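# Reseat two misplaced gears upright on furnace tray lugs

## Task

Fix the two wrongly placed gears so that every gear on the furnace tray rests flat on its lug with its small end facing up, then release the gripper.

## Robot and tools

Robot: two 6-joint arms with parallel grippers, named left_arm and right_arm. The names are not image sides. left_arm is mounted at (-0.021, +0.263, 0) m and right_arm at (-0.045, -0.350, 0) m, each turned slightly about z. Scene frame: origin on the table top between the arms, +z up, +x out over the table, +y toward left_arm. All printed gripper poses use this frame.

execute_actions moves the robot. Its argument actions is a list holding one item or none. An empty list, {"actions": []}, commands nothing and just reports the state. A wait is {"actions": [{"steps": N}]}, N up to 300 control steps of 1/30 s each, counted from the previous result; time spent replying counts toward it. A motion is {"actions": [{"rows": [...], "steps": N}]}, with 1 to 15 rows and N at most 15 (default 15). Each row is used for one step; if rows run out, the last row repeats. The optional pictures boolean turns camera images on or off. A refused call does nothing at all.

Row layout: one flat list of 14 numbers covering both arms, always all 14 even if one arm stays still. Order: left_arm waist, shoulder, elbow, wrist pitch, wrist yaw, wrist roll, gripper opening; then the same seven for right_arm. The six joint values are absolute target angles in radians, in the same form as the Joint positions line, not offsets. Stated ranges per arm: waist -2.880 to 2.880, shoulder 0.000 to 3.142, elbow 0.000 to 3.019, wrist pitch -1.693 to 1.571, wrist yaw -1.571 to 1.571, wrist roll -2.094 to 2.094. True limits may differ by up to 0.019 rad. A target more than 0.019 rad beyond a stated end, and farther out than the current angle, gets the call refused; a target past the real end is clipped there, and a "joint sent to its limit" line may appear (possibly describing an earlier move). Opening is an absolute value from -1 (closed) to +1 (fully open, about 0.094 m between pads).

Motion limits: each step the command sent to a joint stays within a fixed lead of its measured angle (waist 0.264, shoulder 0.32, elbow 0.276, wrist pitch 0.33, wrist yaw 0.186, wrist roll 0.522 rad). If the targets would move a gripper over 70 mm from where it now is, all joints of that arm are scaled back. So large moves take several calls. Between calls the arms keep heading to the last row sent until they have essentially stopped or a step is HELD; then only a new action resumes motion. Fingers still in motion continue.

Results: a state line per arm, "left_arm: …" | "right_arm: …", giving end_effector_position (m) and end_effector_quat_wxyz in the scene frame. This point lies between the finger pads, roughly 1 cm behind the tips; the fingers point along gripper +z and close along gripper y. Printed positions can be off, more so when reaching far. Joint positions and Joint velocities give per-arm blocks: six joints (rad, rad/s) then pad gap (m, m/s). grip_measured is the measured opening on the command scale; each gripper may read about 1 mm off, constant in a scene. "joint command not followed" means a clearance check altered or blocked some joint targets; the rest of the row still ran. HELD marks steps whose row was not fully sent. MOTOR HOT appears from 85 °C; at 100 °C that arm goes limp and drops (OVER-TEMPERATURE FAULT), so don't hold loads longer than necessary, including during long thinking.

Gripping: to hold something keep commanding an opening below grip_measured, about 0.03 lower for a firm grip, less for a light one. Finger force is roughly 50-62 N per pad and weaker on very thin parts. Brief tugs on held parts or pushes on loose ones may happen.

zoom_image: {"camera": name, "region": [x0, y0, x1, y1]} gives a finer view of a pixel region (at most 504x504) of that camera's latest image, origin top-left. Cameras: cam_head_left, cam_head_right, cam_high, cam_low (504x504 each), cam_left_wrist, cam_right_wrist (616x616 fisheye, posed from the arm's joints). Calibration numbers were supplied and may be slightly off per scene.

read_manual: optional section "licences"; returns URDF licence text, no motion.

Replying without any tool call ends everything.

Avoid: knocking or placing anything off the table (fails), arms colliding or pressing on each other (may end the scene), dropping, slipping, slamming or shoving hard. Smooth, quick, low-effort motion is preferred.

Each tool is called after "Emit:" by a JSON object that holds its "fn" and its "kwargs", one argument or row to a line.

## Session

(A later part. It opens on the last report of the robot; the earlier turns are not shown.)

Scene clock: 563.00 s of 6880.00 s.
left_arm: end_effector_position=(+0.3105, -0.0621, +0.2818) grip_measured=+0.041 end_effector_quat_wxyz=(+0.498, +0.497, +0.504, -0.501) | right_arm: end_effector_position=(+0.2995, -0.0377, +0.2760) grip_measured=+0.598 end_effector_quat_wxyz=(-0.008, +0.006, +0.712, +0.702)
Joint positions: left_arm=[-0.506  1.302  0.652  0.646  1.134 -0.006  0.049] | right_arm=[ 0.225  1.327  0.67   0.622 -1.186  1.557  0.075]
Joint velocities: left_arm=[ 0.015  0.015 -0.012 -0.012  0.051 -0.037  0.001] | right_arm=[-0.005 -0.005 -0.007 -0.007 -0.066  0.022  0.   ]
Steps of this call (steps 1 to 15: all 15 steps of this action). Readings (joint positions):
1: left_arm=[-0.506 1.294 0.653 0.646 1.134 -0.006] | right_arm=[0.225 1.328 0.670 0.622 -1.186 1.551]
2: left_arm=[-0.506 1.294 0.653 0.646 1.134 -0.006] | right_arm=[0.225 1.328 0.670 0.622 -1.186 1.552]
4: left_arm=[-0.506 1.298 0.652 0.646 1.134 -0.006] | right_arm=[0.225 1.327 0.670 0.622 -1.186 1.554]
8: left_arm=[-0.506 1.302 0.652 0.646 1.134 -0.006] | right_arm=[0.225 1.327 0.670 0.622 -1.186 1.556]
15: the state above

Held. Retract right, move left to hover.

Emit:
{"fn": "execute_actions", "kwargs": {
  "actions": [
    {"rows":[[-0.505,1.30,0.66,0.65,1.135,0.0,-0.2,-0.05,1.3,0.66,0.63,-1.45,1.57,0.8]],"steps":15}
  ],
  "pictures": false
}}

Emit:
{"fn": "execute_actions", "kwargs": {
  "actions": [
    {"rows":[[-0.505,1.30,0.66,0.65,1.135,0.0,-0.2,-0.7,1.2,0.9,-0.5,-0.5,0.5,1]],"steps":15}
  ],
  "pictures": false
}}

Emit:
{"fn": "execute_actions", "kwargs": {
  "actions": [
    {"rows":[[-0.52,1.45,1.1,-0.3,0.6,0.2,-0.2,-0.7,1.2,1.0,-1.08,0,0,1]],"steps":15}
  ],
  "pictures": false
}}

Emit:
{"fn": "execute_actions", "kwargs": {
  "actions": [
    {"rows":[[-0.552,1.7,1.5,-1.0,0.2,0.305,-0.2,-0.7,1.2,1.0,-1.08,0,0,1]],"steps":15}
  ],
  "pictures": false
}}

Emit:
{"fn": "execute_actions", "kwargs": {
  "actions": [
    {"rows":[[-0.552,1.83,1.63,-1.29,0,0.305,-0.2,-0.7,1.2,1.0,-1.08,0,0,1]],"steps":15}
  ],
  "pictures": false
}}

Emit:
{"fn": "execute_actions", "kwargs": {
  "actions": [
    {"steps":30}
  ]
}}

Scene clock: 580.17 s of 6880.00 s.
left_arm: end_effector_position=(+0.3105, -0.0621, +0.2818) grip_measured=+0.041 end_effector_quat_wxyz=(+0.498, +0.497, +0.504, -0.501) | right_arm: end_effector_position=(+0.3237, -0.1380, +0.2780) grip_measured=+0.798 end_effector_quat_wxyz=(-0.003, +0.011, +0.708, +0.706)
Joint positions: left_arm=[-0.506  1.302  0.652  0.646  1.134 -0.006  0.049] | right_arm=[-0.053  1.316  0.661  0.622 -1.448  1.558  0.084]
Joint velocities: left_arm=[-0.005 -0.005  0.002 -0.012 -0.022  0.051 -0.   ] | right_arm=[ 0.103 -0.015  0.007 -0.012  0.037 -0.007 -0.   ]
Steps of this call (steps 1 to 15: the robot went on to your last target; steps 16 to 90: nothing new was sent; then 13.67 s passed at rest; steps 91 to 105: all 15 steps of this action). Readings (joint positions):
91: left_arm=[-0.506 1.302 0.652 0.646 1.134 -0.006] | right_arm=[0.211 1.327 0.670 0.622 -1.247 1.558]
92: left_arm=[-0.506 1.302 0.652 0.646 1.134 -0.006] | right_arm=[0.180 1.326 0.668 0.622 -1.322 1.558]
94: left_arm=[-0.506 1.302 0.652 0.646 1.134 -0.006] | right_arm=[0.077 1.323 0.663 0.622 -1.419 1.558]
98: left_arm=[-0.506 1.302 0.652 0.646 1.134 -0.006] | right_arm=[-0.084 1.320 0.661 0.622 -1.443 1.558]
105: the state above

Scene clock: 580.67 s of 6880.00 s.
left_arm: end_effector_position=(+0.3105, -0.0621, +0.2818) grip_measured=+0.041 end_effector_quat_wxyz=(+0.498, +0.497, +0.504, -0.501) | right_arm: end_effector_position=(+0.4364, -0.4666, +0.2461) grip_measured=+1.000 end_effector_quat_wxyz=(+0.388, +0.372, +0.758, +0.370)
Joint positions: left_arm=[-0.506  1.302  0.652  0.646  1.134 -0.006  0.049] | right_arm=[-0.618  1.226  0.822 -0.171 -0.674  0.835  0.094]
Joint velocities: left_arm=[-0.005 -0.005  0.002  0.017 -0.081 -0.095 -0.001] | right_arm=[-1.363 -0.122  0.466 -3.172  2.542 -2.147  0.   ]
Steps of this call (steps 1 to 15: all 15 steps of this action). Readings (joint positions):
1: left_arm=[-0.506 1.302 0.652 0.646 1.134 -0.006] | right_arm=[-0.057 1.312 0.664 0.598 -1.417 1.528]
2: left_arm=[-0.506 1.302 0.652 0.646 1.134 -0.006] | right_arm=[-0.072 1.306 0.671 0.551 -1.377 1.488]
4: left_arm=[-0.506 1.302 0.652 0.646 1.134 -0.006] | right_arm=[-0.130 1.293 0.694 0.461 -1.295 1.408]
8: left_arm=[-0.506 1.302 0.652 0.646 1.134 -0.006] | right_arm=[-0.287 1.263 0.749 0.269 -1.110 1.230]
15: the state above

Scene clock: 581.17 s of 6880.00 s.
left_arm: end_effector_position=(+0.4436, -0.0641, +0.2025) grip_measured=+0.041 end_effector_quat_wxyz=(+0.345, +0.378, +0.798, -0.317) | right_arm: end_effector_position=(+0.2848, -0.5479, +0.1801) grip_measured=+1.000 end_effector_quat_wxyz=(+0.127, +0.288, +0.949, -0.030)
Joint positions: left_arm=[-0.515  1.483  1.037 -0.297  0.595  0.176  0.049] | right_arm=[-0.703  1.205  0.965 -1.068 -0.003  0.05   0.094]
Joint velocities: left_arm=[ 0.005 -0.024 -0.017 -0.129 -0.066  0.051  0.   ] | right_arm=[-0.005 -0.024 -0.007 -0.002 -0.007 -0.3    0.   ]
Steps of this call (steps 1 to 15: all 15 steps of this action). Readings (joint positions):
1: left_arm=[-0.508 1.305 0.661 0.604 1.086 0.015] | right_arm=[-0.661 1.224 0.843 -0.278 -0.575 0.747]
2: left_arm=[-0.512 1.316 0.688 0.521 1.015 0.040] | right_arm=[-0.696 1.224 0.869 -0.385 -0.473 0.652]
4: left_arm=[-0.517 1.369 0.773 0.351 0.865 0.081] | right_arm=[-0.732 1.223 0.923 -0.597 -0.266 0.459]
8: left_arm=[-0.516 1.472 0.977 -0.046 0.608 0.137] | right_arm=[-0.723 1.207 0.965 -0.969 -0.011 0.196]
15: the state above

Scene clock: 581.67 s of 6880.00 s.
left_arm: end_effector_position=(+0.4794, -0.0309, +0.1398) grip_measured=+0.041 end_effector_quat_wxyz=(+0.120, +0.377, +0.912, -0.110) | right_arm: end_effector_position=(+0.2846, -0.5478, +0.1801) grip_measured=+1.000 end_effector_quat_wxyz=(+0.126, +0.271, +0.954, -0.033)
Joint positions: left_arm=[-0.544  1.743  1.429 -0.995  0.2    0.287  0.049] | right_arm=[-0.703  1.205  0.965 -1.069 -0.003  0.014  0.094]
Joint velocities: left_arm=[-0.005 -0.063 -0.002  0.012  0.051  0.022  0.001] | right_arm=[-0.015  0.005 -0.012 -0.007 -0.022  0.022  0.   ]
Steps of this call (steps 1 to 15: all 15 steps of this action). Readings (joint positions):
1: left_arm=[-0.520 1.496 1.061 -0.365 0.517 0.195] | right_arm=[-0.703 1.205 0.965 -1.069 -0.003 0.043]
2: left_arm=[-0.529 1.526 1.122 -0.487 0.413 0.214] | right_arm=[-0.703 1.205 0.965 -1.069 -0.003 0.037]
4: left_arm=[-0.542 1.627 1.270 -0.708 0.244 0.242] | right_arm=[-0.703 1.205 0.965 -1.069 -0.003 0.028]
8: left_arm=[-0.544 1.750 1.429 -0.946 0.200 0.270] | right_arm=[-0.703 1.205 0.965 -1.069 -0.003 0.019]
15: the state above

Scene clock: 582.17 s of 6880.00 s.
left_arm: end_effector_position=(+0.4735, +0.0061, +0.1254) grip_measured=+0.041 end_effector_quat_wxyz=(+0.004, +0.375, +0.927, -0.002) | right_arm: end_effector_position=(+0.2846, -0.5478, +0.1801) grip_measured=+1.000 end_effector_quat_wxyz=(+0.126, +0.270, +0.954, -0.033)
Joint positions: left_arm=[-0.551  1.842  1.561 -1.282  0.002  0.291  0.049] | right_arm=[-0.703  1.205  0.965 -1.069 -0.003  0.013  0.094]
Joint velocities: left_arm=[-0.005 -0.015 -0.007  0.002 -0.007  0.037 -0.   ] | right_arm=[-0.005  0.005 -0.002  0.002 -0.007 -0.007  0.   ]
Steps of this call (steps 1 to 15: all 15 steps of this action). Readings (joint positions):
1: left_arm=[-0.547 1.750 1.449 -1.047 0.120 0.288] | right_arm=[-0.703 1.205 0.965 -1.069 -0.003 0.013]
2: left_arm=[-0.552 1.769 1.488 -1.143 0.045 0.288] | right_arm=[-0.703 1.205 0.965 -1.069 -0.003 0.013]
4: left_arm=[-0.551 1.802 1.542 -1.239 0.006 0.289] | right_arm=[-0.703 1.205 0.965 -1.069 -0.003 0.013]
8: left_arm=[-0.551 1.832 1.561 -1.274 0.003 0.290] | right_arm=[-0.703 1.205 0.965 -1.069 -0.003 0.013]
15: the state above

Scene clock: 583.17 s of 6880.00 s.
left_arm: end_effector_position=(+0.4735, +0.0061, +0.1254) grip_measured=+0.041 end_effector_quat_wxyz=(+0.004, +0.375, +0.927, -0.002) | right_arm: end_effector_position=(+0.2846, -0.5478, +0.1801) grip_measured=+1.000 end_effector_quat_wxyz=(+0.126, +0.270, +0.954, -0.033)
Joint positions: left_arm=[-0.551  1.842  1.561 -1.282  0.002  0.291  0.049] | right_arm=[-0.703  1.205  0.965 -1.069 -0.003  0.012  0.094]
Joint velocities: left_arm=[ 0.005 -0.005 -0.002  0.002 -0.066  0.007 -0.001] | right_arm=[-0.015 -0.015  0.007 -0.007  0.022  0.022  0.   ]
Steps of this call (steps 1 to 15: the robot went on to your last target; steps 16 to 30: nothing new was sent). Readings (joint positions):
1: left_arm=[-0.551 1.842 1.561 -1.282 0.002 0.291] | right_arm=[-0.703 1.205 0.965 -1.069 -0.003 0.013]
2: left_arm=[-0.551 1.842 1.561 -1.282 0.002 0.291] | right_arm=[-0.703 1.205 0.965 -1.069 -0.003 0.013]
4: left_arm=[-0.551 1.842 1.561 -1.282 0.002 0.291] | right_arm=[-0.703 1.205 0.965 -1.069 -0.003 0.013]
8: left_arm=[-0.551 1.842 1.561 -1.282 0.002 0.291] | right_arm=[-0.703 1.205 0.965 -1.069 -0.003 0.012]
30: the state above
All arms were judged still, so your last target was given up. Only a new action makes them travel on or press farther. Fingers that are still opening or closing keep moving.
camera_calibration (this result's frames):
cam_left_wrist: T_world_to_cam=[[-0.702181, -0.711993, -0.00284227, 0.34081], [-0.575092, 0.564805, 0.591831, 0.195593], [-0.419774, 0.417207, -0.806057, 0.419635], [0, 0, 0, 1]] pos_world=[0.527946, -0.042892, 0.22346]
cam_right_wrist: T_world_to_cam=[[-0.522179, -0.852537, -0.0225831, -0.309201], [-0.798521, 0.479452, 0.363993, 0.429082], [-0.29949, 0.208102, -0.931128, 0.488381], [0, 0, 0, 1]] pos_world=[0.327438, -0.570963, 0.291579]

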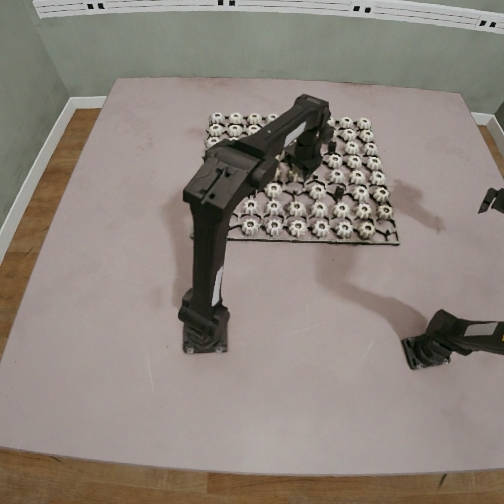

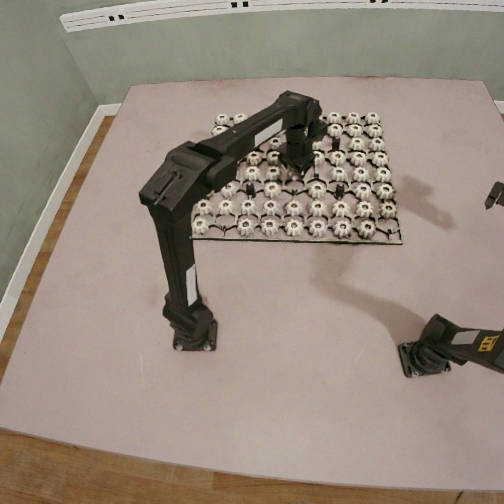

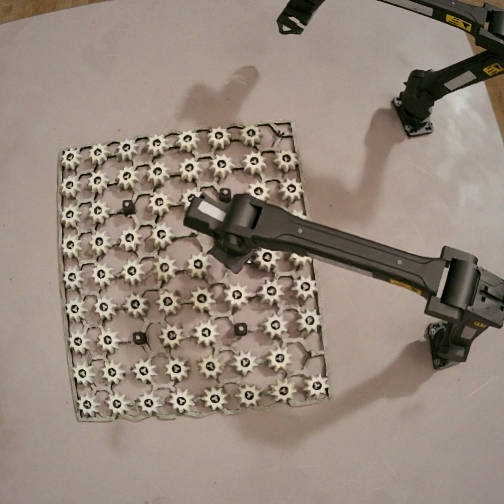

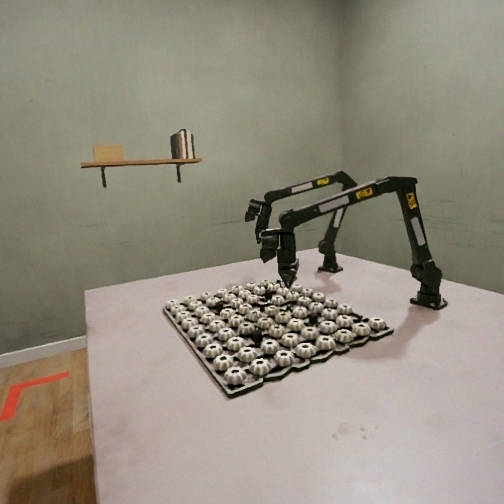

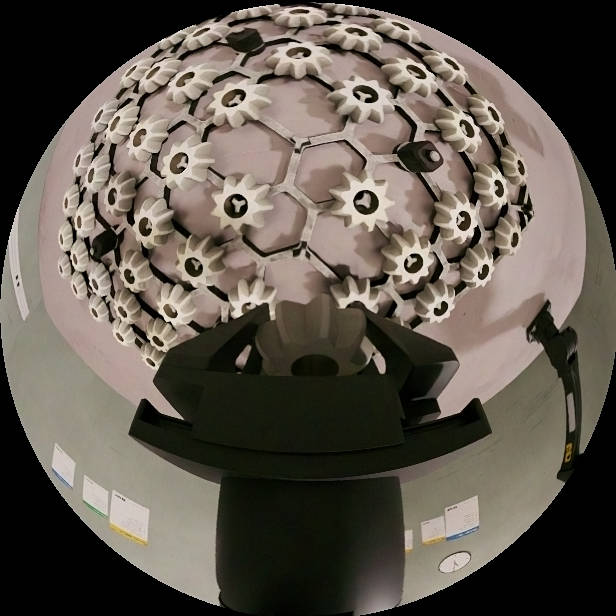

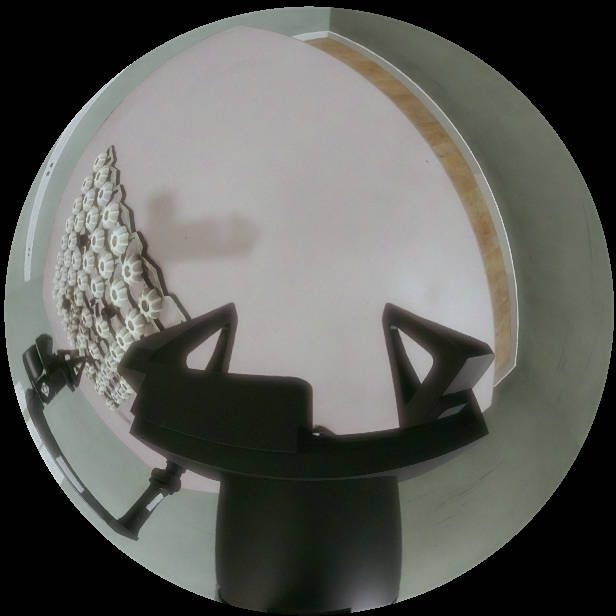

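Emit:
{"fn": "execute_actions", "kwargs": {
  "actions": [
    {"rows":[[-0.1,1.6,1.3,-1.25,0,0.305,-0.2,-0.7,1.2,1.0,-1.08,0,0,1]],"steps":15}
  ],
  "pictures": false
}}

Emit:
{"fn": "execute_actions", "kwargs": {
  "actions": [
    {"rows":[[0.35,1.47,1.02,-1.1,0,0.305,-0.2,-0.7,1.2,1.0,-1.08,0,0,1]],"steps":15}
  ],
  "pictures": false
}}

Emit:
{"fn": "execute_actions", "kwargs": {
  "actions": [
    {"rows":[[0.35,1.54,0.945,-0.96,0,0.305,-0.2,-0.7,1.2,1.0,-1.08,0,0,1]],"steps":15}
  ],
  "pictures": false
}}

Emit:
{"fn": "execute_actions", "kwargs": {
  "actions": [
    {"rows":[[0.35,1.585,0.915,-0.89,0,0.305,-0.2,-0.7,1.2,1.0,-1.08,0,0,1]],"steps":15}
  ],
  "pictures": false
}}

Emit:
{"fn": "execute_actions", "kwargs": {
  "actions": [
    {"rows":[[0.35,1.6,0.905,-0.865,0,0.305,-0.2,-0.7,1.2,1.0,-1.08,0,0,1]],"steps":15}
  ],
  "pictures": false
}}

Emit:
{"fn": "execute_actions", "kwargs": {
  "actions": [
    {"rows":[[0.35,1.6,0.905,-0.865,0,0.305,0.25,-0.7,1.2,1.0,-1.08,0,0,1]],"steps":10}
  ],
  "pictures": false
}}

Emit:
{"fn": "execute_actions", "kwargs": {
  "actions": [
    {"rows":[[0.35,1.6,0.905,-0.865,0,0.305,0.7,-0.7,1.2,1.0,-1.08,0,0,1]],"steps":12}
  ]
}}

Scene clock: 609.50 s of 6880.00 s.
left_arm: end_effector_position=(+0.4473, +0.2594, +0.1175) grip_measured=+0.041 end_effector_quat_wxyz=(-0.027, +0.149, +0.988, -0.002) | right_arm: end_effector_position=(+0.2846, -0.5478, +0.1801) grip_measured=+1.000 end_effector_quat_wxyz=(+0.126, +0.270, +0.954, -0.033)
Joint positions: left_arm=[-0.082  1.667  1.298 -1.256 -0.005  0.291  0.049] | right_arm=[-0.703  1.205  0.965 -1.069 -0.003  0.012  0.094]
Joint velocities: left_arm=[ 0.874 -0.337 -0.061  0.007 -0.022 -0.007 -0.002] | right_arm=[-0.005  0.005 -0.017 -0.007 -0.022  0.037  0.   ]
Steps of this call (steps 1 to 90: nothing new was sent; then 22.83 s passed at rest; steps 91 to 105: all 15 steps of this action). Readings (joint positions):
91: left_arm=[-0.545 1.837 1.548 -1.274 0.004 0.291] | right_arm=[-0.703 1.205 0.965 -1.069 -0.003 0.012]
92: left_arm=[-0.538 1.822 1.520 -1.263 0.007 0.291] | right_arm=[-0.703 1.205 0.965 -1.069 -0.003 0.012]
94: left_arm=[-0.501 1.787 1.451 -1.260 0.008 0.291] | right_arm=[-0.703 1.205 0.965 -1.069 -0.003 0.012]
98: left_arm=[-0.371 1.734 1.353 -1.260 0.008 0.291] | right_arm=[-0.703 1.205 0.965 -1.069 -0.003 0.012]
105: the state above

Scene clock: 610.00 s of 6880.00 s.
left_arm: end_effector_position=(+0.3278, +0.4409, +0.0849) grip_measured=+0.040 end_effector_quat_wxyz=(-0.019, -0.089, +0.996, -0.004) | right_arm: end_effector_position=(+0.2846, -0.5478, +0.1801) grip_measured=+1.000 end_effector_quat_wxyz=(+0.126, +0.270, +0.954, -0.033)
Joint positions: left_arm=[ 0.396  1.507  1.01  -1.111 -0.006  0.291  0.049] | right_arm=[-0.703  1.205  0.965 -1.069 -0.003  0.012  0.094]
Joint velocities: left_arm=[-0.337 -0.034 -0.007  0.066  0.11   0.037 -0.001] | right_arm=[ 0.005 -0.005 -0.002  0.002 -0.051 -0.037  0.   ]
Steps of this call (steps 1 to 15: all 15 steps of this action). Readings (joint positions):
1: left_arm=[-0.047 1.652 1.280 -1.238 -0.003 0.291] | right_arm=[-0.703 1.205 0.965 -1.069 -0.003 0.012]
2: left_arm=[-0.016 1.626 1.248 -1.204 0.000 0.291] | right_arm=[-0.703 1.205 0.965 -1.069 -0.003 0.012]
4: left_arm=[0.066 1.578 1.172 -1.167 0.001 0.291] | right_arm=[-0.703 1.205 0.965 -1.069 -0.003 0.012]
8: left_arm=[0.273 1.522 1.055 -1.126 0.000 0.291] | right_arm=[-0.703 1.205 0.965 -1.069 -0.003 0.012]
15: the state above

Scene clock: 610.50 s of 6880.00 s.
left_arm: end_effector_position=(+0.3358, +0.4210, +0.0434) grip_measured=+0.040 end_effector_quat_wxyz=(-0.008, -0.063, +0.998, -0.003) | right_arm: end_effector_position=(+0.2846, -0.5478, +0.1801) grip_measured=+1.000 end_effector_quat_wxyz=(+0.126, +0.270, +0.954, -0.033)
Joint positions: left_arm=[ 0.344  1.553  0.936 -0.97  -0.     0.291  0.049] | right_arm=[-0.703  1.205  0.965 -1.069 -0.003  0.012  0.094]
Joint velocities: left_arm=[-0.005  0.024 -0.002 -0.012 -0.037  0.022  0.   ] | right_arm=[-0.005 -0.015 -0.007 -0.007 -0.066 -0.007  0.   ]
Steps of this call (steps 1 to 15: all 15 steps of this action). Readings (joint positions):
1: left_arm=[0.384 1.507 1.001 -1.086 -0.005 0.291] | right_arm=[-0.703 1.205 0.965 -1.069 -0.003 0.012]
2: left_arm=[0.371 1.506 0.987 -1.040 -0.003 0.291] | right_arm=[-0.703 1.205 0.965 -1.069 -0.003 0.012]
4: left_arm=[0.352 1.519 0.963 -0.988 -0.001 0.291] | right_arm=[-0.703 1.205 0.965 -1.069 -0.003 0.012]
8: left_arm=[0.344 1.548 0.939 -0.974 -0.000 0.291] | right_arm=[-0.703 1.205 0.965 -1.069 -0.003 0.012]
15: the state above

Scene clock: 611.00 s of 6880.00 s.
left_arm: end_effector_position=(+0.3374, +0.4217, +0.0220) grip_measured=+0.040 end_effector_quat_wxyz=(-0.004, -0.063, +0.998, -0.001) | right_arm: end_effector_position=(+0.2846, -0.5478, +0.1801) grip_measured=+1.000 end_effector_quat_wxyz=(+0.126, +0.270, +0.954, -0.033)
Joint positions: left_arm=[ 0.344  1.59   0.911 -0.899 -0.     0.291  0.049] | right_arm=[-0.703  1.205  0.965 -1.069 -0.003  0.012  0.094]
Joint velocities: left_arm=[-0.015 -0.015 -0.012 -0.007 -0.007  0.037 -0.001] | right_arm=[-0.005 -0.015  0.007 -0.002  0.022  0.022  0.   ]
Steps of this call (steps 1 to 15: all 15 steps of this action). Readings (joint positions):
1: left_arm=[0.344 1.554 0.933 -0.958 -0.000 0.291] | right_arm=[-0.703 1.205 0.965 -1.069 -0.003 0.012]
2: left_arm=[0.344 1.555 0.928 -0.936 -0.000 0.291] | right_arm=[-0.703 1.205 0.965 -1.069 -0.003 0.012]
4: left_arm=[0.344 1.566 0.923 -0.910 -0.000 0.291] | right_arm=[-0.703 1.205 0.965 -1.069 -0.003 0.012]
8: left_arm=[0.344 1.587 0.915 -0.900 -0.000 0.291] | right_arm=[-0.703 1.205 0.965 -1.069 -0.003 0.012]
15: the state above

Scene clock: 611.50 s of 6880.00 s.
left_arm: end_effector_position=(+0.3396, +0.4227, +0.0176) grip_measured=+0.040 end_effector_quat_wxyz=(+0.002, -0.063, +0.998, +0.001) | right_arm: end_effector_position=(+0.2846, -0.5478, +0.1801) grip_measured=+1.000 end_effector_quat_wxyz=(+0.126, +0.270, +0.954, -0.033)
Joint positions: left_arm=[ 0.344  1.597  0.905 -0.875 -0.     0.291  0.049] | right_arm=[-0.703  1.205  0.965 -1.069 -0.003  0.012  0.094]
Joint velocities: left_arm=[-0.024 -0.005 -0.002 -0.007 -0.007 -0.081  0.   ] | right_arm=[-0.005 -0.024 -0.007  0.007  0.007 -0.007  0.   ]
Steps of this call (steps 1 to 15: all 15 steps of this action). Readings (joint positions):
1: left_arm=[0.344 1.591 0.910 -0.895 -0.000 0.291] | right_arm=[-0.703 1.205 0.965 -1.069 -0.003 0.012]
2: left_arm=[0.344 1.591 0.909 -0.888 -0.000 0.291] | right_arm=[-0.703 1.205 0.965 -1.069 -0.003 0.012]
4: left_arm=[0.344 1.593 0.907 -0.879 -0.000 0.291] | right_arm=[-0.703 1.205 0.965 -1.069 -0.003 0.012]
8: left_arm=[0.344 1.597 0.906 -0.875 -0.000 0.291] | right_arm=[-0.703 1.205 0.965 -1.069 -0.003 0.012]
15: the state above

Scene clock: 611.83 s of 6880.00 s.
left_arm: end_effector_position=(+0.3399, +0.4226, +0.0176) grip_measured=+0.248 end_effector_quat_wxyz=(+0.002, -0.063, +0.998, +0.001) | right_arm: end_effector_position=(+0.2846, -0.5478, +0.1801) grip_measured=+1.000 end_effector_quat_wxyz=(+0.126, +0.270, +0.954, -0.033)
Joint positions: left_arm=[ 0.344  1.597  0.905 -0.874  0.     0.291  0.059] | right_arm=[-0.703  1.205  0.965 -1.069 -0.003  0.012  0.094]
Joint velocities: left_arm=[-0.015  0.005  0.002 -0.007 -0.022 -0.007 -0.001] | right_arm=[-0.015 -0.024 -0.002  0.007  0.037  0.007  0.   ]
Steps of this call (steps 1 to 10: all 10 steps of this action). Readings (joint positions):
1: left_arm=[0.344 1.597 0.905 -0.875 0.000 0.291] | right_arm=[-0.703 1.205 0.965 -1.069 -0.003 0.012]
2: left_arm=[0.344 1.597 0.905 -0.875 0.000 0.291] | right_arm=[-0.703 1.205 0.965 -1.069 -0.003 0.012]
4: left_arm=[0.344 1.597 0.905 -0.875 0.000 0.291] | right_arm=[-0.703 1.205 0.965 -1.069 -0.003 0.012]
8: left_arm=[0.344 1.597 0.905 -0.874 0.000 0.291] | right_arm=[-0.703 1.205 0.965 -1.069 -0.003 0.012]
10: the state above

Scene clock: 612.23 s of 6880.00 s.
left_arm: end_effector_position=(+0.3399, +0.4226, +0.0176) grip_measured=+0.697 end_effector_quat_wxyz=(+0.002, -0.063, +0.998, +0.001) | right_arm: end_effector_position=(+0.2846, -0.5478, +0.1801) grip_measured=+1.000 end_effector_quat_wxyz=(+0.126, +0.270, +0.954, -0.033)
Joint positions: left_arm=[ 0.344  1.597  0.905 -0.874  0.     0.292  0.08 ] | right_arm=[-0.703  1.205  0.965 -1.069 -0.003  0.012  0.094]
Joint velocities: left_arm=[ 0.024 -0.005 -0.002 -0.012 -0.022 -0.007  0.001] | right_arm=[-0.005 -0.015  0.022 -0.017 -0.051 -0.066  0.   ]
Steps of this call (steps 1 to 12: all 12 steps of this action). Readings (joint positions):
1: left_arm=[0.344 1.597 0.905 -0.874 0.000 0.292] | right_arm=[-0.703 1.205 0.965 -1.069 -0.003 0.012]
2: left_arm=[0.344 1.597 0.905 -0.874 0.000 0.292] | right_arm=[-0.703 1.205 0.965 -1.069 -0.003 0.012]
4: left_arm=[0.344 1.597 0.905 -0.874 0.000 0.292] | right_arm=[-0.703 1.205 0.965 -1.069 -0.003 0.012]
8: left_arm=[0.344 1.597 0.905 -0.874 0.000 0.292] | right_arm=[-0.703 1.205 0.965 -1.069 -0.003 0.012]
12: the state above
camera_calibration (this result's frames):
cam_left_wrist: T_world_to_cam=[[0.1147, -0.993394, -0.00353819, 0.384545], [-0.798017, -0.0942612, 0.595218, 0.301536], [-0.591619, -0.065448, -0.803557, 0.36525], [0, 0, 0, 1]] pos_world=[0.412613, 0.434333, 0.11538]
cam_right_wrist: T_world_to_cam=[[-0.522179, -0.852537, -0.0225831, -0.309201], [-0.798521, 0.479452, 0.363993, 0.429082], [-0.29949, 0.208102, -0.931128, 0.488381], [0, 0, 0, 1]] pos_world=[0.327438, -0.570963, 0.291579]

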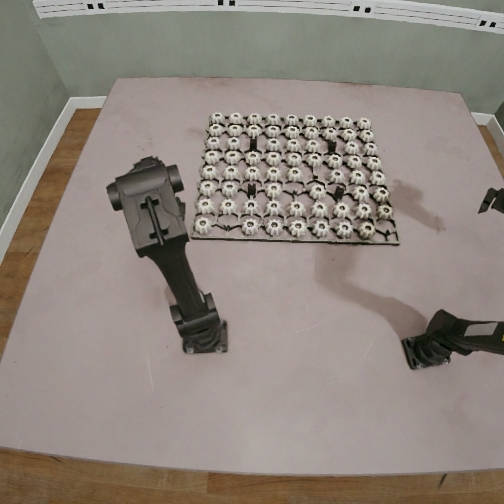

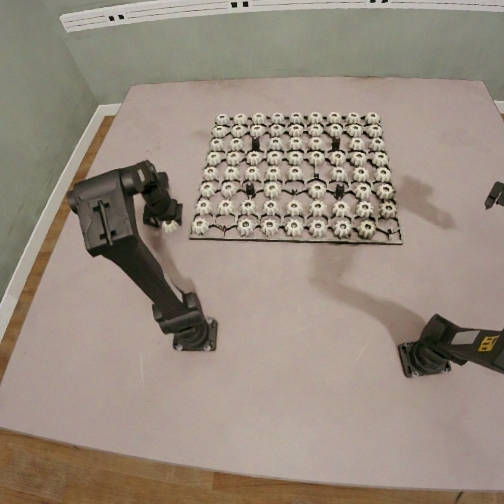

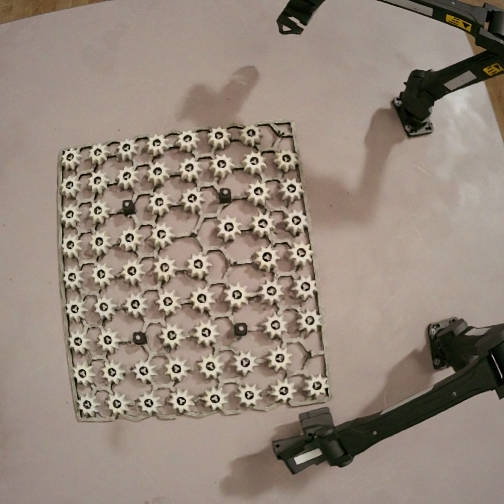

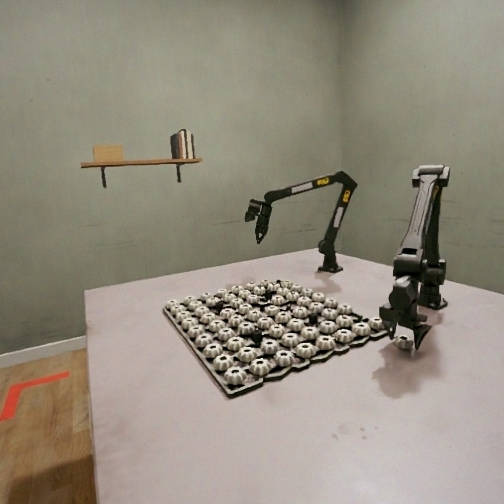

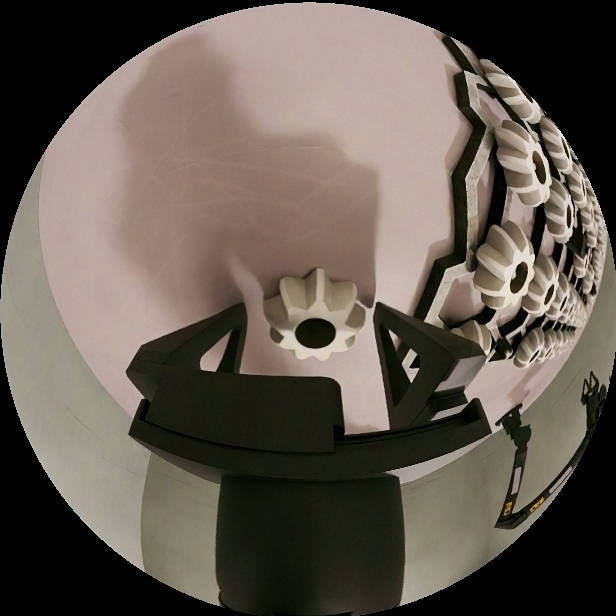

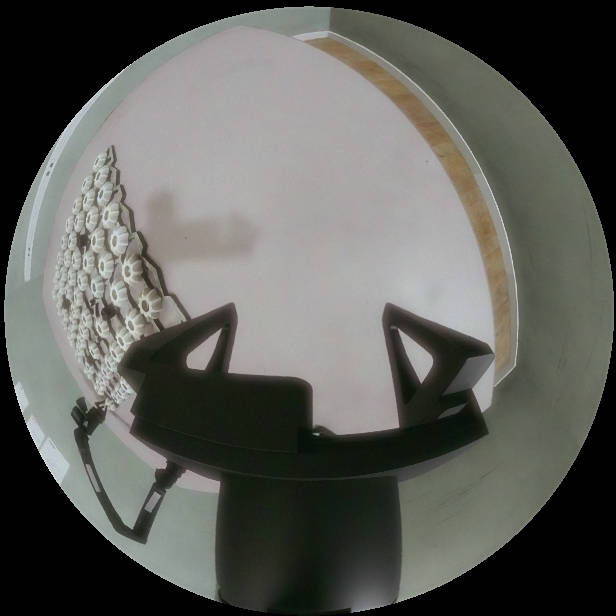

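Upright. Nudge slightly forward, grip, lift.

Emit:
{"fn": "execute_actions", "kwargs": {
  "actions": [
    {"rows":[[0.344,1.605,0.905,-0.845,0,0.305,0.7,-0.7,1.2,1.0,-1.08,0,0,1]],"steps":10}
  ],
  "pictures": false
}}

Emit:
{"fn": "execute_actions", "kwargs": {
  "actions": [
    {"rows":[[0.344,1.605,0.905,-0.845,0,0.305,-0.2,-0.7,1.2,1.0,-1.08,0,0,1]],"steps":15}
  ],
  "pictures": false
}}

Emit:
{"fn": "execute_actions", "kwargs": {
  "actions": [
    {"rows":[[0.344,1.53,1.0,-0.97,0,0.305,-0.2,-0.7,1.2,1.0,-1.08,0,0,1]],"steps":15}
  ],
  "pictures": false
}}

Emit:
{"fn": "execute_actions", "kwargs": {
  "actions": [
    {"rows":[[0.344,1.45,1.12,-1.17,0,0.305,-0.2,-0.7,1.2,1.0,-1.08,0,0,1]],"steps":15}
  ],
  "pictures": false
}}

Emit:
{"fn": "execute_actions", "kwargs": {
  "actions": [
    {"rows":[[-0.1,1.62,1.4,-1.3,0,0.305,-0.2,-0.7,1.2,1.0,-1.08,0,0,1]],"steps":15}
  ],
  "pictures": false
}}

Emit:
{"fn": "execute_actions", "kwargs": {
  "actions": [
    {"rows":[[-0.545,1.84,1.63,-1.29,0,0.305,-0.2,-0.7,1.2,1.0,-1.08,0,0,1]],"steps":15}
  ],
  "pictures": false
}}

Emit:
{"fn": "execute_actions", "kwargs": {
  "actions": [
    {"steps":40}
  ]
}}

Scene clock: 633.27 s of 6880.00 s.
left_arm: end_effector_position=(+0.3441, +0.4245, +0.0177) grip_measured=+0.697 end_effector_quat_wxyz=(+0.011, -0.063, +0.998, +0.004) | right_arm: end_effector_position=(+0.2846, -0.5478, +0.1801) grip_measured=+1.000 end_effector_quat_wxyz=(+0.126, +0.270, +0.954, -0.033)
Joint positions: left_arm=[ 0.344  1.597  0.905 -0.855  0.     0.292  0.08 ] | right_arm=[-0.703  1.205  0.965 -1.069 -0.003  0.012  0.094]
Joint velocities: left_arm=[-0.005  0.005 -0.007 -0.007  0.051 -0.007  0.   ] | right_arm=[-0.005  0.005 -0.017 -0.012 -0.007  0.022  0.   ]
Steps of this call (steps 1 to 15: the robot went on to your last target; steps 16 to 90: nothing new was sent; then 17.70 s passed at rest; steps 91 to 100: all 10 steps of this action). Readings (joint positions):
91: left_arm=[0.344 1.597 0.905 -0.871 0.000 0.292] | right_arm=[-0.703 1.205 0.965 -1.069 -0.003 0.012]
92: left_arm=[0.344 1.597 0.905 -0.866 0.000 0.292] | right_arm=[-0.703 1.205 0.965 -1.069 -0.003 0.012]
94: left_arm=[0.344 1.597 0.905 -0.858 0.000 0.292] | right_arm=[-0.703 1.205 0.965 -1.069 -0.003 0.012]
98: left_arm=[0.344 1.597 0.905 -0.855 0.000 0.292] | right_arm=[-0.703 1.205 0.965 -1.069 -0.003 0.012]
100: the state above

Scene clock: 633.77 s of 6880.00 s.
left_arm: end_effector_position=(+0.3444, +0.4243, +0.0175) grip_measured=+0.196 end_effector_quat_wxyz=(+0.011, -0.062, +0.998, +0.004) | right_arm: end_effector_position=(+0.2846, -0.5478, +0.1801) grip_measured=+1.000 end_effector_quat_wxyz=(+0.126, +0.270, +0.954, -0.033)
Joint positions: left_arm=[ 0.344  1.598  0.905 -0.854  0.001  0.292  0.056] | right_arm=[-0.703  1.205  0.965 -1.069 -0.003  0.012  0.094]
Joint velocities: left_arm=[ 0.005 -0.005  0.002  0.012  0.066 -0.037  0.001] | right_arm=[-0.015 -0.024 -0.002  0.002 -0.037  0.037  0.   ]
Steps of this call (steps 1 to 15: all 15 steps of this action). Readings (joint positions):
1: left_arm=[0.344 1.597 0.905 -0.855 0.000 0.292] | right_arm=[-0.703 1.205 0.965 -1.069 -0.003 0.012]
2: left_arm=[0.344 1.597 0.905 -0.855 0.005 0.292] | right_arm=[-0.703 1.205 0.965 -1.069 -0.003 0.012]
4: left_arm=[0.344 1.597 0.905 -0.855 0.001 0.292] | right_arm=[-0.703 1.205 0.965 -1.069 -0.003 0.012]
8: left_arm=[0.344 1.598 0.905 -0.854 0.001 0.292] | right_arm=[-0.703 1.205 0.965 -1.069 -0.003 0.012]
15: the state above

Scene clock: 634.27 s of 6880.00 s.
left_arm: end_effector_position=(+0.3391, +0.4220, +0.0446) grip_measured=+0.196 end_effector_quat_wxyz=(-0.002, -0.062, +0.998, -0.001) | right_arm: end_effector_position=(+0.2846, -0.5478, +0.1801) grip_measured=+1.000 end_effector_quat_wxyz=(+0.126, +0.270, +0.954, -0.033)
Joint positions: left_arm=[ 0.344  1.552  0.938 -0.961  0.001  0.292  0.056] | right_arm=[-0.703  1.205  0.965 -1.069 -0.003  0.012  0.094]
Joint velocities: left_arm=[-0.015 -0.005 -0.002 -0.007 -0.139 -0.022 -0.   ] | right_arm=[-0.005  0.005 -0.012  0.002 -0.007 -0.022  0.   ]
Steps of this call (steps 1 to 15: all 15 steps of this action). Readings (joint positions):
1: left_arm=[0.344 1.596 0.910 -0.871 0.001 0.292] | right_arm=[-0.703 1.205 0.965 -1.069 -0.003 0.012]
2: left_arm=[0.344 1.594 0.917 -0.905 0.001 0.292] | right_arm=[-0.703 1.205 0.965 -1.069 -0.003 0.012]
4: left_arm=[0.344 1.581 0.924 -0.944 0.001 0.292] | right_arm=[-0.703 1.205 0.965 -1.069 -0.003 0.012]
8: left_arm=[0.344 1.556 0.931 -0.960 0.001 0.292] | right_arm=[-0.703 1.205 0.965 -1.069 -0.003 0.012]
15: the state above

Scene clock: 634.77 s of 6880.00 s.
left_arm: end_effector_position=(+0.3491, +0.4264, +0.1214) grip_measured=+0.196 end_effector_quat_wxyz=(+0.009, -0.062, +0.998, +0.003) | right_arm: end_effector_position=(+0.2846, -0.5478, +0.1801) grip_measured=+1.000 end_effector_quat_wxyz=(+0.126, +0.270, +0.954, -0.033)
Joint positions: left_arm=[ 0.344  1.461  1.066 -1.157  0.001  0.292  0.056] | right_arm=[-0.703  1.205  0.965 -1.069 -0.003  0.012  0.094]
Joint velocities: left_arm=[-0.015 -0.005 -0.002 -0.027 -0.037  0.051 -0.001] | right_arm=[-0.005  0.005 -0.007  0.027 -0.066 -0.081  0.   ]
Steps of this call (steps 1 to 15: all 15 steps of this action). Readings (joint positions):
1: left_arm=[0.344 1.551 0.945 -0.983 0.001 0.292] | right_arm=[-0.703 1.205 0.965 -1.069 -0.003 0.012]
2: left_arm=[0.344 1.550 0.957 -1.027 0.001 0.292] | right_arm=[-0.703 1.205 0.965 -1.069 -0.003 0.012]
4: left_arm=[0.344 1.537 0.979 -1.092 0.001 0.292] | right_arm=[-0.703 1.205 0.965 -1.069 -0.003 0.012]
8: left_arm=[0.344 1.497 1.025 -1.150 0.001 0.292] | right_arm=[-0.703 1.205 0.965 -1.069 -0.003 0.012]
15: the state above

Scene clock: 635.27 s of 6880.00 s.
left_arm: end_effector_position=(+0.4453, +0.2391, +0.1350) grip_measured=+0.197 end_effector_quat_wxyz=(-0.019, +0.170, +0.985, -0.004) | right_arm: end_effector_position=(+0.2846, -0.5478, +0.1801) grip_measured=+1.000 end_effector_quat_wxyz=(+0.126, +0.270, +0.954, -0.033)
Joint positions: left_arm=[-0.122  1.639  1.311 -1.282  0.004  0.293  0.056] | right_arm=[-0.703  1.205  0.965 -1.069 -0.003  0.012  0.094]
Joint velocities: left_arm=[-0.503 -0.005  0.364 -0.027 -0.022  0.022 -0.001] | right_arm=[ 0.005 -0.005 -0.007 -0.012  0.051 -0.007  0.   ]
Steps of this call (steps 1 to 15: all 15 steps of this action). Readings (joint positions):
1: left_arm=[0.336 1.467 1.072 -1.171 -0.003 0.292] | right_arm=[-0.703 1.205 0.965 -1.069 -0.003 0.012]
2: left_arm=[0.320 1.481 1.088 -1.197 -0.008 0.292] | right_arm=[-0.703 1.205 0.965 -1.069 -0.003 0.012]
4: left_arm=[0.262 1.521 1.128 -1.228 -0.008 0.292] | right_arm=[-0.703 1.205 0.965 -1.069 -0.003 0.012]
8: left_arm=[0.112 1.591 1.202 -1.249 -0.008 0.292] | right_arm=[-0.703 1.205 0.965 -1.069 -0.003 0.012]
15: the state above

Scene clock: 635.77 s of 6880.00 s.
left_arm: end_effector_position=(+0.4610, -0.0024, +0.1063) grip_measured=+0.197 end_effector_quat_wxyz=(-0.019, +0.386, +0.922, +0.000) | right_arm: end_effector_position=(+0.2846, -0.5478, +0.1801) grip_measured=+1.000 end_effector_quat_wxyz=(+0.126, +0.270, +0.954, -0.033)
Joint positions: left_arm=[-0.574  1.867  1.545 -1.286  0.004  0.293  0.056] | right_arm=[-0.703  1.205  0.965 -1.069 -0.003  0.012  0.094]
Joint velocities: left_arm=[-0.552  0.112  0.188 -0.002  0.037 -0.022  0.   ] | right_arm=[-0.015 -0.005  0.007 -0.007 -0.037 -0.037  0.   ]
Steps of this call (steps 1 to 15: all 15 steps of this action). Readings (joint positions):
1: left_arm=[-0.144 1.643 1.325 -1.284 0.002 0.293] | right_arm=[-0.703 1.205 0.965 -1.069 -0.003 0.012]
2: left_arm=[-0.164 1.652 1.346 -1.286 -0.002 0.293] | right_arm=[-0.703 1.205 0.965 -1.069 -0.003 0.012]
4: left_arm=[-0.220 1.686 1.391 -1.286 -0.003 0.293] | right_arm=[-0.703 1.205 0.965 -1.069 -0.003 0.012]
8: left_arm=[-0.353 1.763 1.457 -1.286 -0.003 0.293] | right_arm=[-0.703 1.205 0.965 -1.069 -0.003 0.012]
15: the state above

Scene clock: 637.10 s of 6880.00 s.
left_arm: end_effector_position=(+0.4731, +0.0145, +0.1082) grip_measured=+0.197 end_effector_quat_wxyz=(-0.015, +0.370, +0.929, +0.001) | right_arm: end_effector_position=(+0.2846, -0.5478, +0.1801) grip_measured=+1.000 end_effector_quat_wxyz=(+0.126, +0.270, +0.954, -0.033)
Joint positions: left_arm=[-0.538  1.869  1.553 -1.286  0.     0.293  0.056] | right_arm=[-0.703  1.205  0.965 -1.069 -0.003  0.012  0.094]
Joint velocities: left_arm=[-0.005 -0.015 -0.012  0.022  0.007 -0.066 -0.   ] | right_arm=[-0.015  0.005  0.002  0.007 -0.007  0.066  0.   ]
Steps of this call (steps 1 to 30: the robot went on to your last target; steps 31 to 40: nothing new was sent). Readings (joint positions):
1: left_arm=[-0.589 1.869 1.549 -1.286 0.005 0.293] | right_arm=[-0.703 1.205 0.965 -1.069 -0.003 0.012]
2: left_arm=[-0.597 1.869 1.549 -1.286 0.005 0.293] | right_arm=[-0.703 1.205 0.965 -1.069 -0.003 0.012]
4: left_arm=[-0.598 1.869 1.552 -1.286 0.005 0.293] | right_arm=[-0.703 1.205 0.965 -1.069 -0.003 0.012]
8: left_arm=[-0.567 1.869 1.553 -1.286 0.003 0.293] | right_arm=[-0.703 1.205 0.965 -1.069 -0.003 0.012]
40: the state above
All arms were judged still, so your last target was given up. Only a new action makes them travel on or press farther. Fingers that are still opening or closing keep moving.
camera_calibration (this result's frames):
cam_left_wrist: T_world_to_cam=[[-0.694757, -0.719211, 0.00693526, 0.342026], [-0.560287, 0.547232, 0.621784, 0.190839], [-0.450989, 0.428103, -0.783158, 0.414246], [0, 0, 0, 1]] pos_world=[0.53137, -0.0357839, 0.203388]
cam_right_wrist: T_world_to_cam=[[-0.522179, -0.852537, -0.0225831, -0.309201], [-0.798521, 0.479452, 0.363993, 0.429082], [-0.29949, 0.208102, -0.931128, 0.488381], [0, 0, 0, 1]] pos_world=[0.327438, -0.570963, 0.291579]

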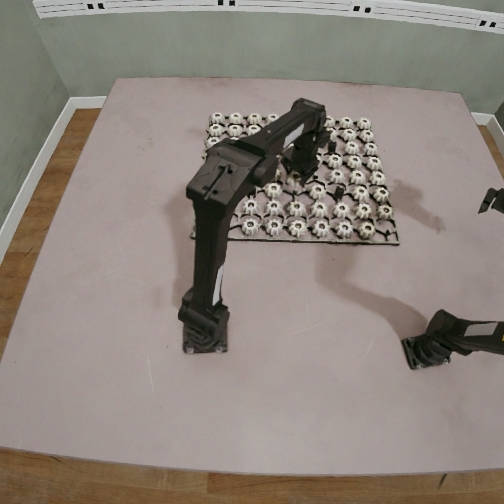

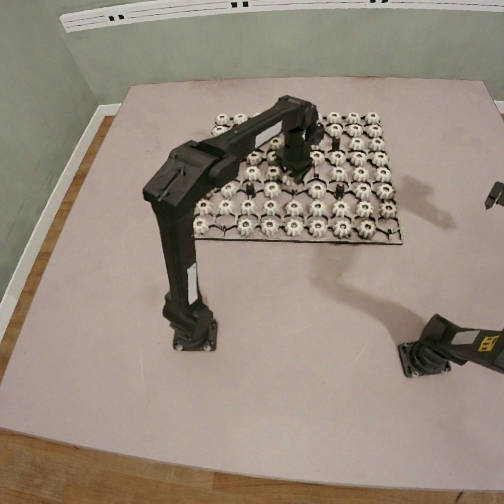

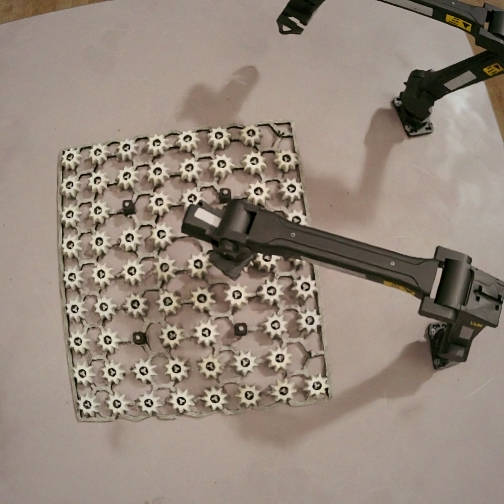

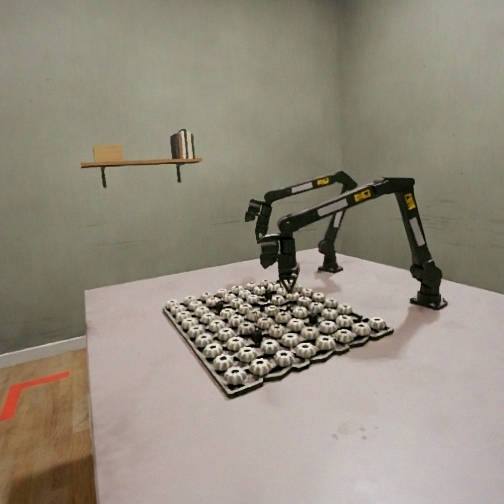

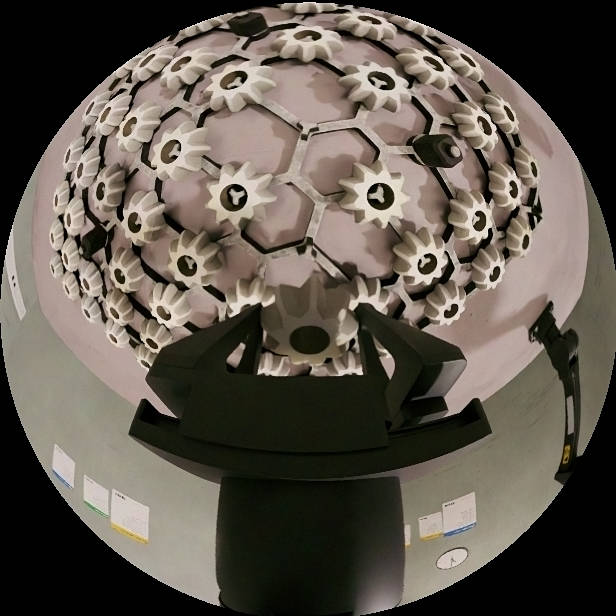

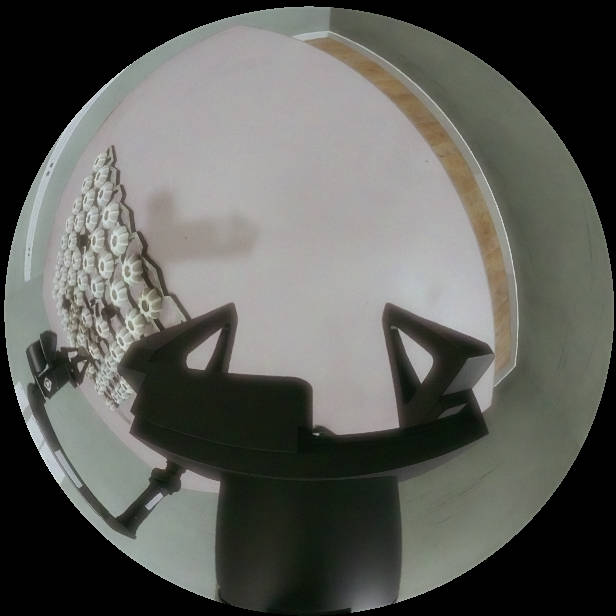

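Emit:
{"fn": "execute_actions", "kwargs": {
  "actions": [
    {"rows":[[-0.538,1.895,1.508,-1.157,0,0.305,-0.2,-0.7,1.2,1.0,-1.08,0,0,1]],"steps":15}
  ],
  "pictures": false
}}

Emit:
{"fn": "execute_actions", "kwargs": {
  "actions": [
    {"steps":8}
  ]
}}

Scene clock: 653.63 s of 6880.00 s.
left_arm: end_effector_position=(+0.4796, +0.0113, +0.0669) grip_measured=+0.197 end_effector_quat_wxyz=(-0.003, +0.370, +0.929, +0.000) | right_arm: end_effector_position=(+0.2846, -0.5478, +0.1801) grip_measured=+1.000 end_effector_quat_wxyz=(+0.126, +0.270, +0.954, -0.033)
Joint positions: left_arm=[-0.538  1.91   1.5   -1.166  0.     0.293  0.056] | right_arm=[-0.703  1.205  0.965 -1.069 -0.003  0.012  0.094]
Joint velocities: left_arm=[ 0.005 -0.015 -0.007  0.037  0.007  0.007  0.   ] | right_arm=[-0.005 -0.005 -0.007 -0.002  0.007  0.022  0.   ]
Steps of this call (steps 1 to 90: nothing new was sent; then 13.03 s passed at rest; steps 91 to 105: all 15 steps of this action). Readings (joint positions):
91: left_arm=[-0.538 1.869 1.546 -1.266 0.000 0.293] | right_arm=[-0.703 1.205 0.965 -1.069 -0.003 0.012]
92: left_arm=[-0.538 1.869 1.536 -1.230 0.000 0.293] | right_arm=[-0.703 1.205 0.965 -1.069 -0.003 0.012]
94: left_arm=[-0.538 1.877 1.521 -1.184 0.000 0.293] | right_arm=[-0.703 1.205 0.965 -1.069 -0.003 0.012]
98: left_arm=[-0.538 1.901 1.506 -1.168 0.000 0.293] | right_arm=[-0.703 1.205 0.965 -1.069 -0.003 0.012]
105: the state above

Scene clock: 653.90 s of 6880.00 s.
left_arm: end_effector_position=(+0.4797, +0.0112, +0.0669) grip_measured=+0.197 end_effector_quat_wxyz=(-0.003, +0.370, +0.929, +0.000) | right_arm: end_effector_position=(+0.2846, -0.5478, +0.1801) grip_measured=+1.000 end_effector_quat_wxyz=(+0.126, +0.270, +0.954, -0.033)
Joint positions: left_arm=[-0.538  1.91   1.5   -1.166  0.     0.293  0.056] | right_arm=[-0.703  1.205  0.965 -1.069 -0.003  0.012  0.094]
Joint velocities: left_arm=[-0.015  0.005 -0.007 -0.007  0.066 -0.037  0.001] | right_arm=[-0.005 -0.015  0.002  0.007  0.051 -0.007  0.   ]
Steps of this call (steps 1 to 8: the robot went on to your last target). Readings (joint positions):
1: left_arm=[-0.538 1.910 1.500 -1.166 0.000 0.293] | right_arm=[-0.703 1.205 0.965 -1.069 -0.003 0.012]
2: left_arm=[-0.538 1.910 1.500 -1.166 0.000 0.293] | right_arm=[-0.703 1.205 0.965 -1.069 -0.003 0.012]
4: left_arm=[-0.538 1.910 1.500 -1.166 0.000 0.293] | right_arm=[-0.703 1.205 0.965 -1.069 -0.003 0.012]
8: the state above
camera_calibration (this result's frames):
cam_left_wrist: T_world_to_cam=[[-0.694828, -0.719175, -0.000695594, 0.345042], [-0.574272, 0.554248, 0.602512, 0.229858], [-0.432926, 0.419042, -0.79811, 0.378751], [0, 0, 0, 1]] pos_world=[0.535718, -0.0379649, 0.164033]
cam_right_wrist: T_world_to_cam=[[-0.522179, -0.852537, -0.0225831, -0.309201], [-0.798521, 0.479452, 0.363993, 0.429082], [-0.29949, 0.208102, -0.931128, 0.488381], [0, 0, 0, 1]] pos_world=[0.327438, -0.570963, 0.291579]

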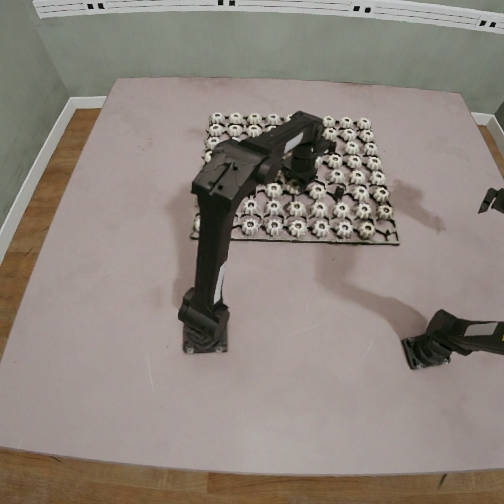

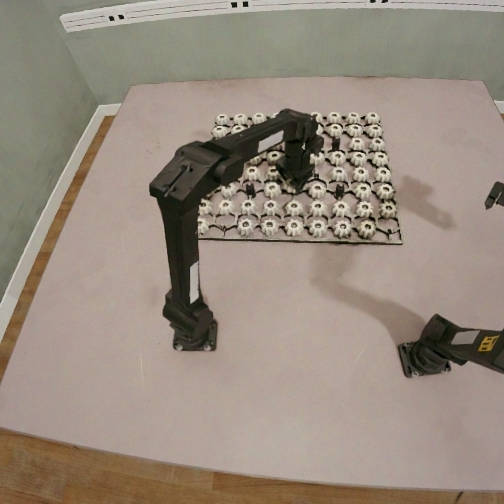

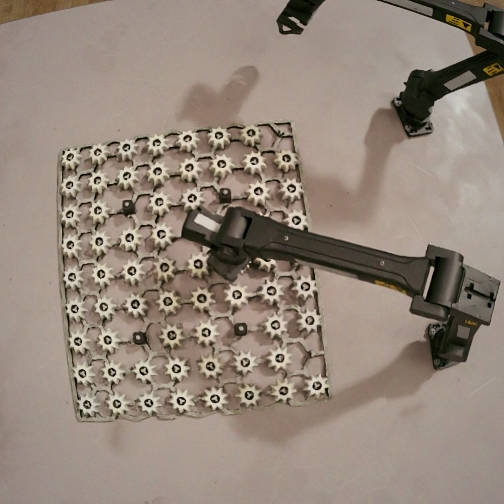

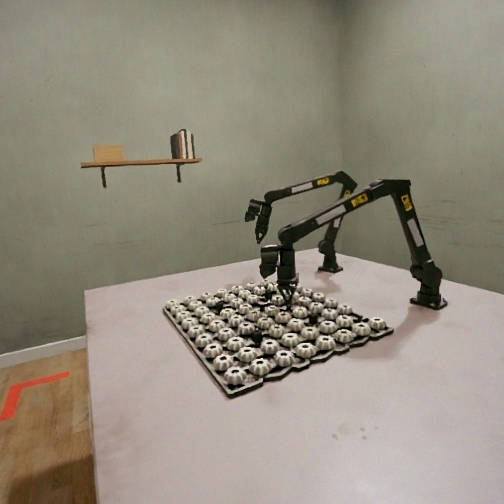

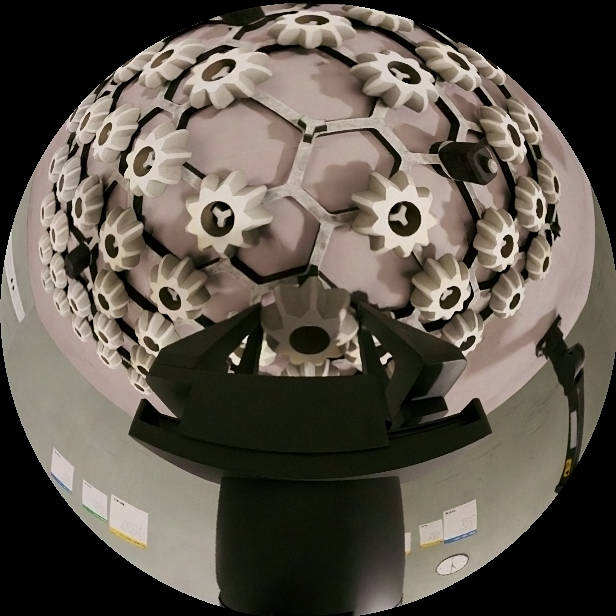

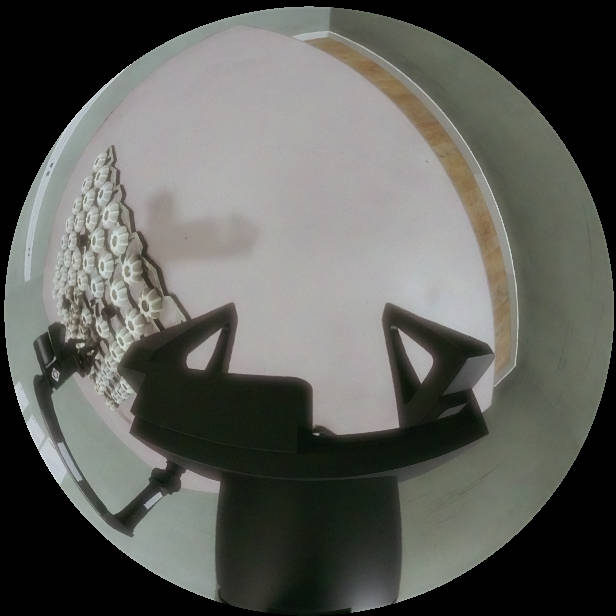

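Emit:
{"fn": "execute_actions", "kwargs": {
  "actions": [
    {"rows":[[-0.54,1.915,1.483,-1.11,0,0.305,-0.2,-0.7,1.2,1.0,-1.08,0,0,1]],"steps":15}
  ],
  "pictures": false
}}

Emit:
{"fn": "execute_actions", "kwargs": {
  "actions": [
    {"rows":[[-0.54,1.94,1.46,-1.065,0,0.305,-0.2,-0.7,1.2,1.0,-1.08,0,0,1]],"steps":15}
  ],
  "pictures": false
}}

Scene clock: 678.27 s of 6880.00 s.
left_arm: end_effector_position=(+0.4824, +0.0098, +0.0563) grip_measured=+0.197 end_effector_quat_wxyz=(+0.007, +0.370, +0.929, -0.001) | right_arm: end_effector_position=(+0.2846, -0.5478, +0.1801) grip_measured=+1.000 end_effector_quat_wxyz=(+0.126, +0.270, +0.954, -0.033)
Joint positions: left_arm=[-0.538  1.917  1.48  -1.119  0.     0.293  0.056] | right_arm=[-0.703  1.205  0.965 -1.069 -0.003  0.012  0.094]
Joint velocities: left_arm=[-0.005 -0.005 -0.012  0.002  0.037  0.007 -0.001] | right_arm=[-0.005 -0.005 -0.002 -0.027  0.007 -0.007  0.   ]
Steps of this call (steps 1 to 15: the robot went on to your last target; steps 16 to 90: nothing new was sent; then 20.87 s passed at rest; steps 91 to 105: all 15 steps of this action). Readings (joint positions):
91: left_arm=[-0.538 1.910 1.497 -1.158 0.000 0.293] | right_arm=[-0.703 1.205 0.965 -1.069 -0.003 0.012]
92: left_arm=[-0.538 1.910 1.493 -1.144 0.000 0.293] | right_arm=[-0.703 1.205 0.965 -1.069 -0.003 0.012]
94: left_arm=[-0.538 1.912 1.487 -1.126 0.000 0.293] | right_arm=[-0.703 1.205 0.965 -1.069 -0.003 0.012]
98: left_arm=[-0.538 1.917 1.481 -1.121 0.000 0.293] | right_arm=[-0.703 1.205 0.965 -1.069 -0.003 0.012]
105: the state above

Scene clock: 678.77 s of 6880.00 s.
left_arm: end_effector_position=(+0.4856, +0.0062, +0.0395) grip_measured=+0.197 end_effector_quat_wxyz=(+0.014, +0.371, +0.929, -0.003) | right_arm: end_effector_position=(+0.2846, -0.5478, +0.1801) grip_measured=+1.000 end_effector_quat_wxyz=(+0.126, +0.270, +0.954, -0.033)
Joint positions: left_arm=[-0.54   1.938  1.465 -1.068  0.003  0.293  0.056] | right_arm=[-0.703  1.205  0.965 -1.069 -0.003  0.012  0.094]
Joint velocities: left_arm=[-0.015 -0.005 -0.007  0.002 -0.066  0.037 -0.   ] | right_arm=[ 0.005  0.005  0.002  0.007  0.066 -0.037  0.   ]
Steps of this call (steps 1 to 15: all 15 steps of this action). Readings (joint positions):
1: left_arm=[-0.538 1.918 1.478 -1.113 0.000 0.293] | right_arm=[-0.703 1.205 0.965 -1.069 -0.003 0.012]
2: left_arm=[-0.538 1.918 1.475 -1.102 0.001 0.293] | right_arm=[-0.703 1.205 0.965 -1.069 -0.003 0.012]
4: left_arm=[-0.538 1.921 1.471 -1.082 0.002 0.293] | right_arm=[-0.703 1.205 0.965 -1.069 -0.003 0.012]
8: left_arm=[-0.539 1.933 1.465 -1.071 0.003 0.293] | right_arm=[-0.703 1.205 0.965 -1.069 -0.003 0.012]
15: the state above


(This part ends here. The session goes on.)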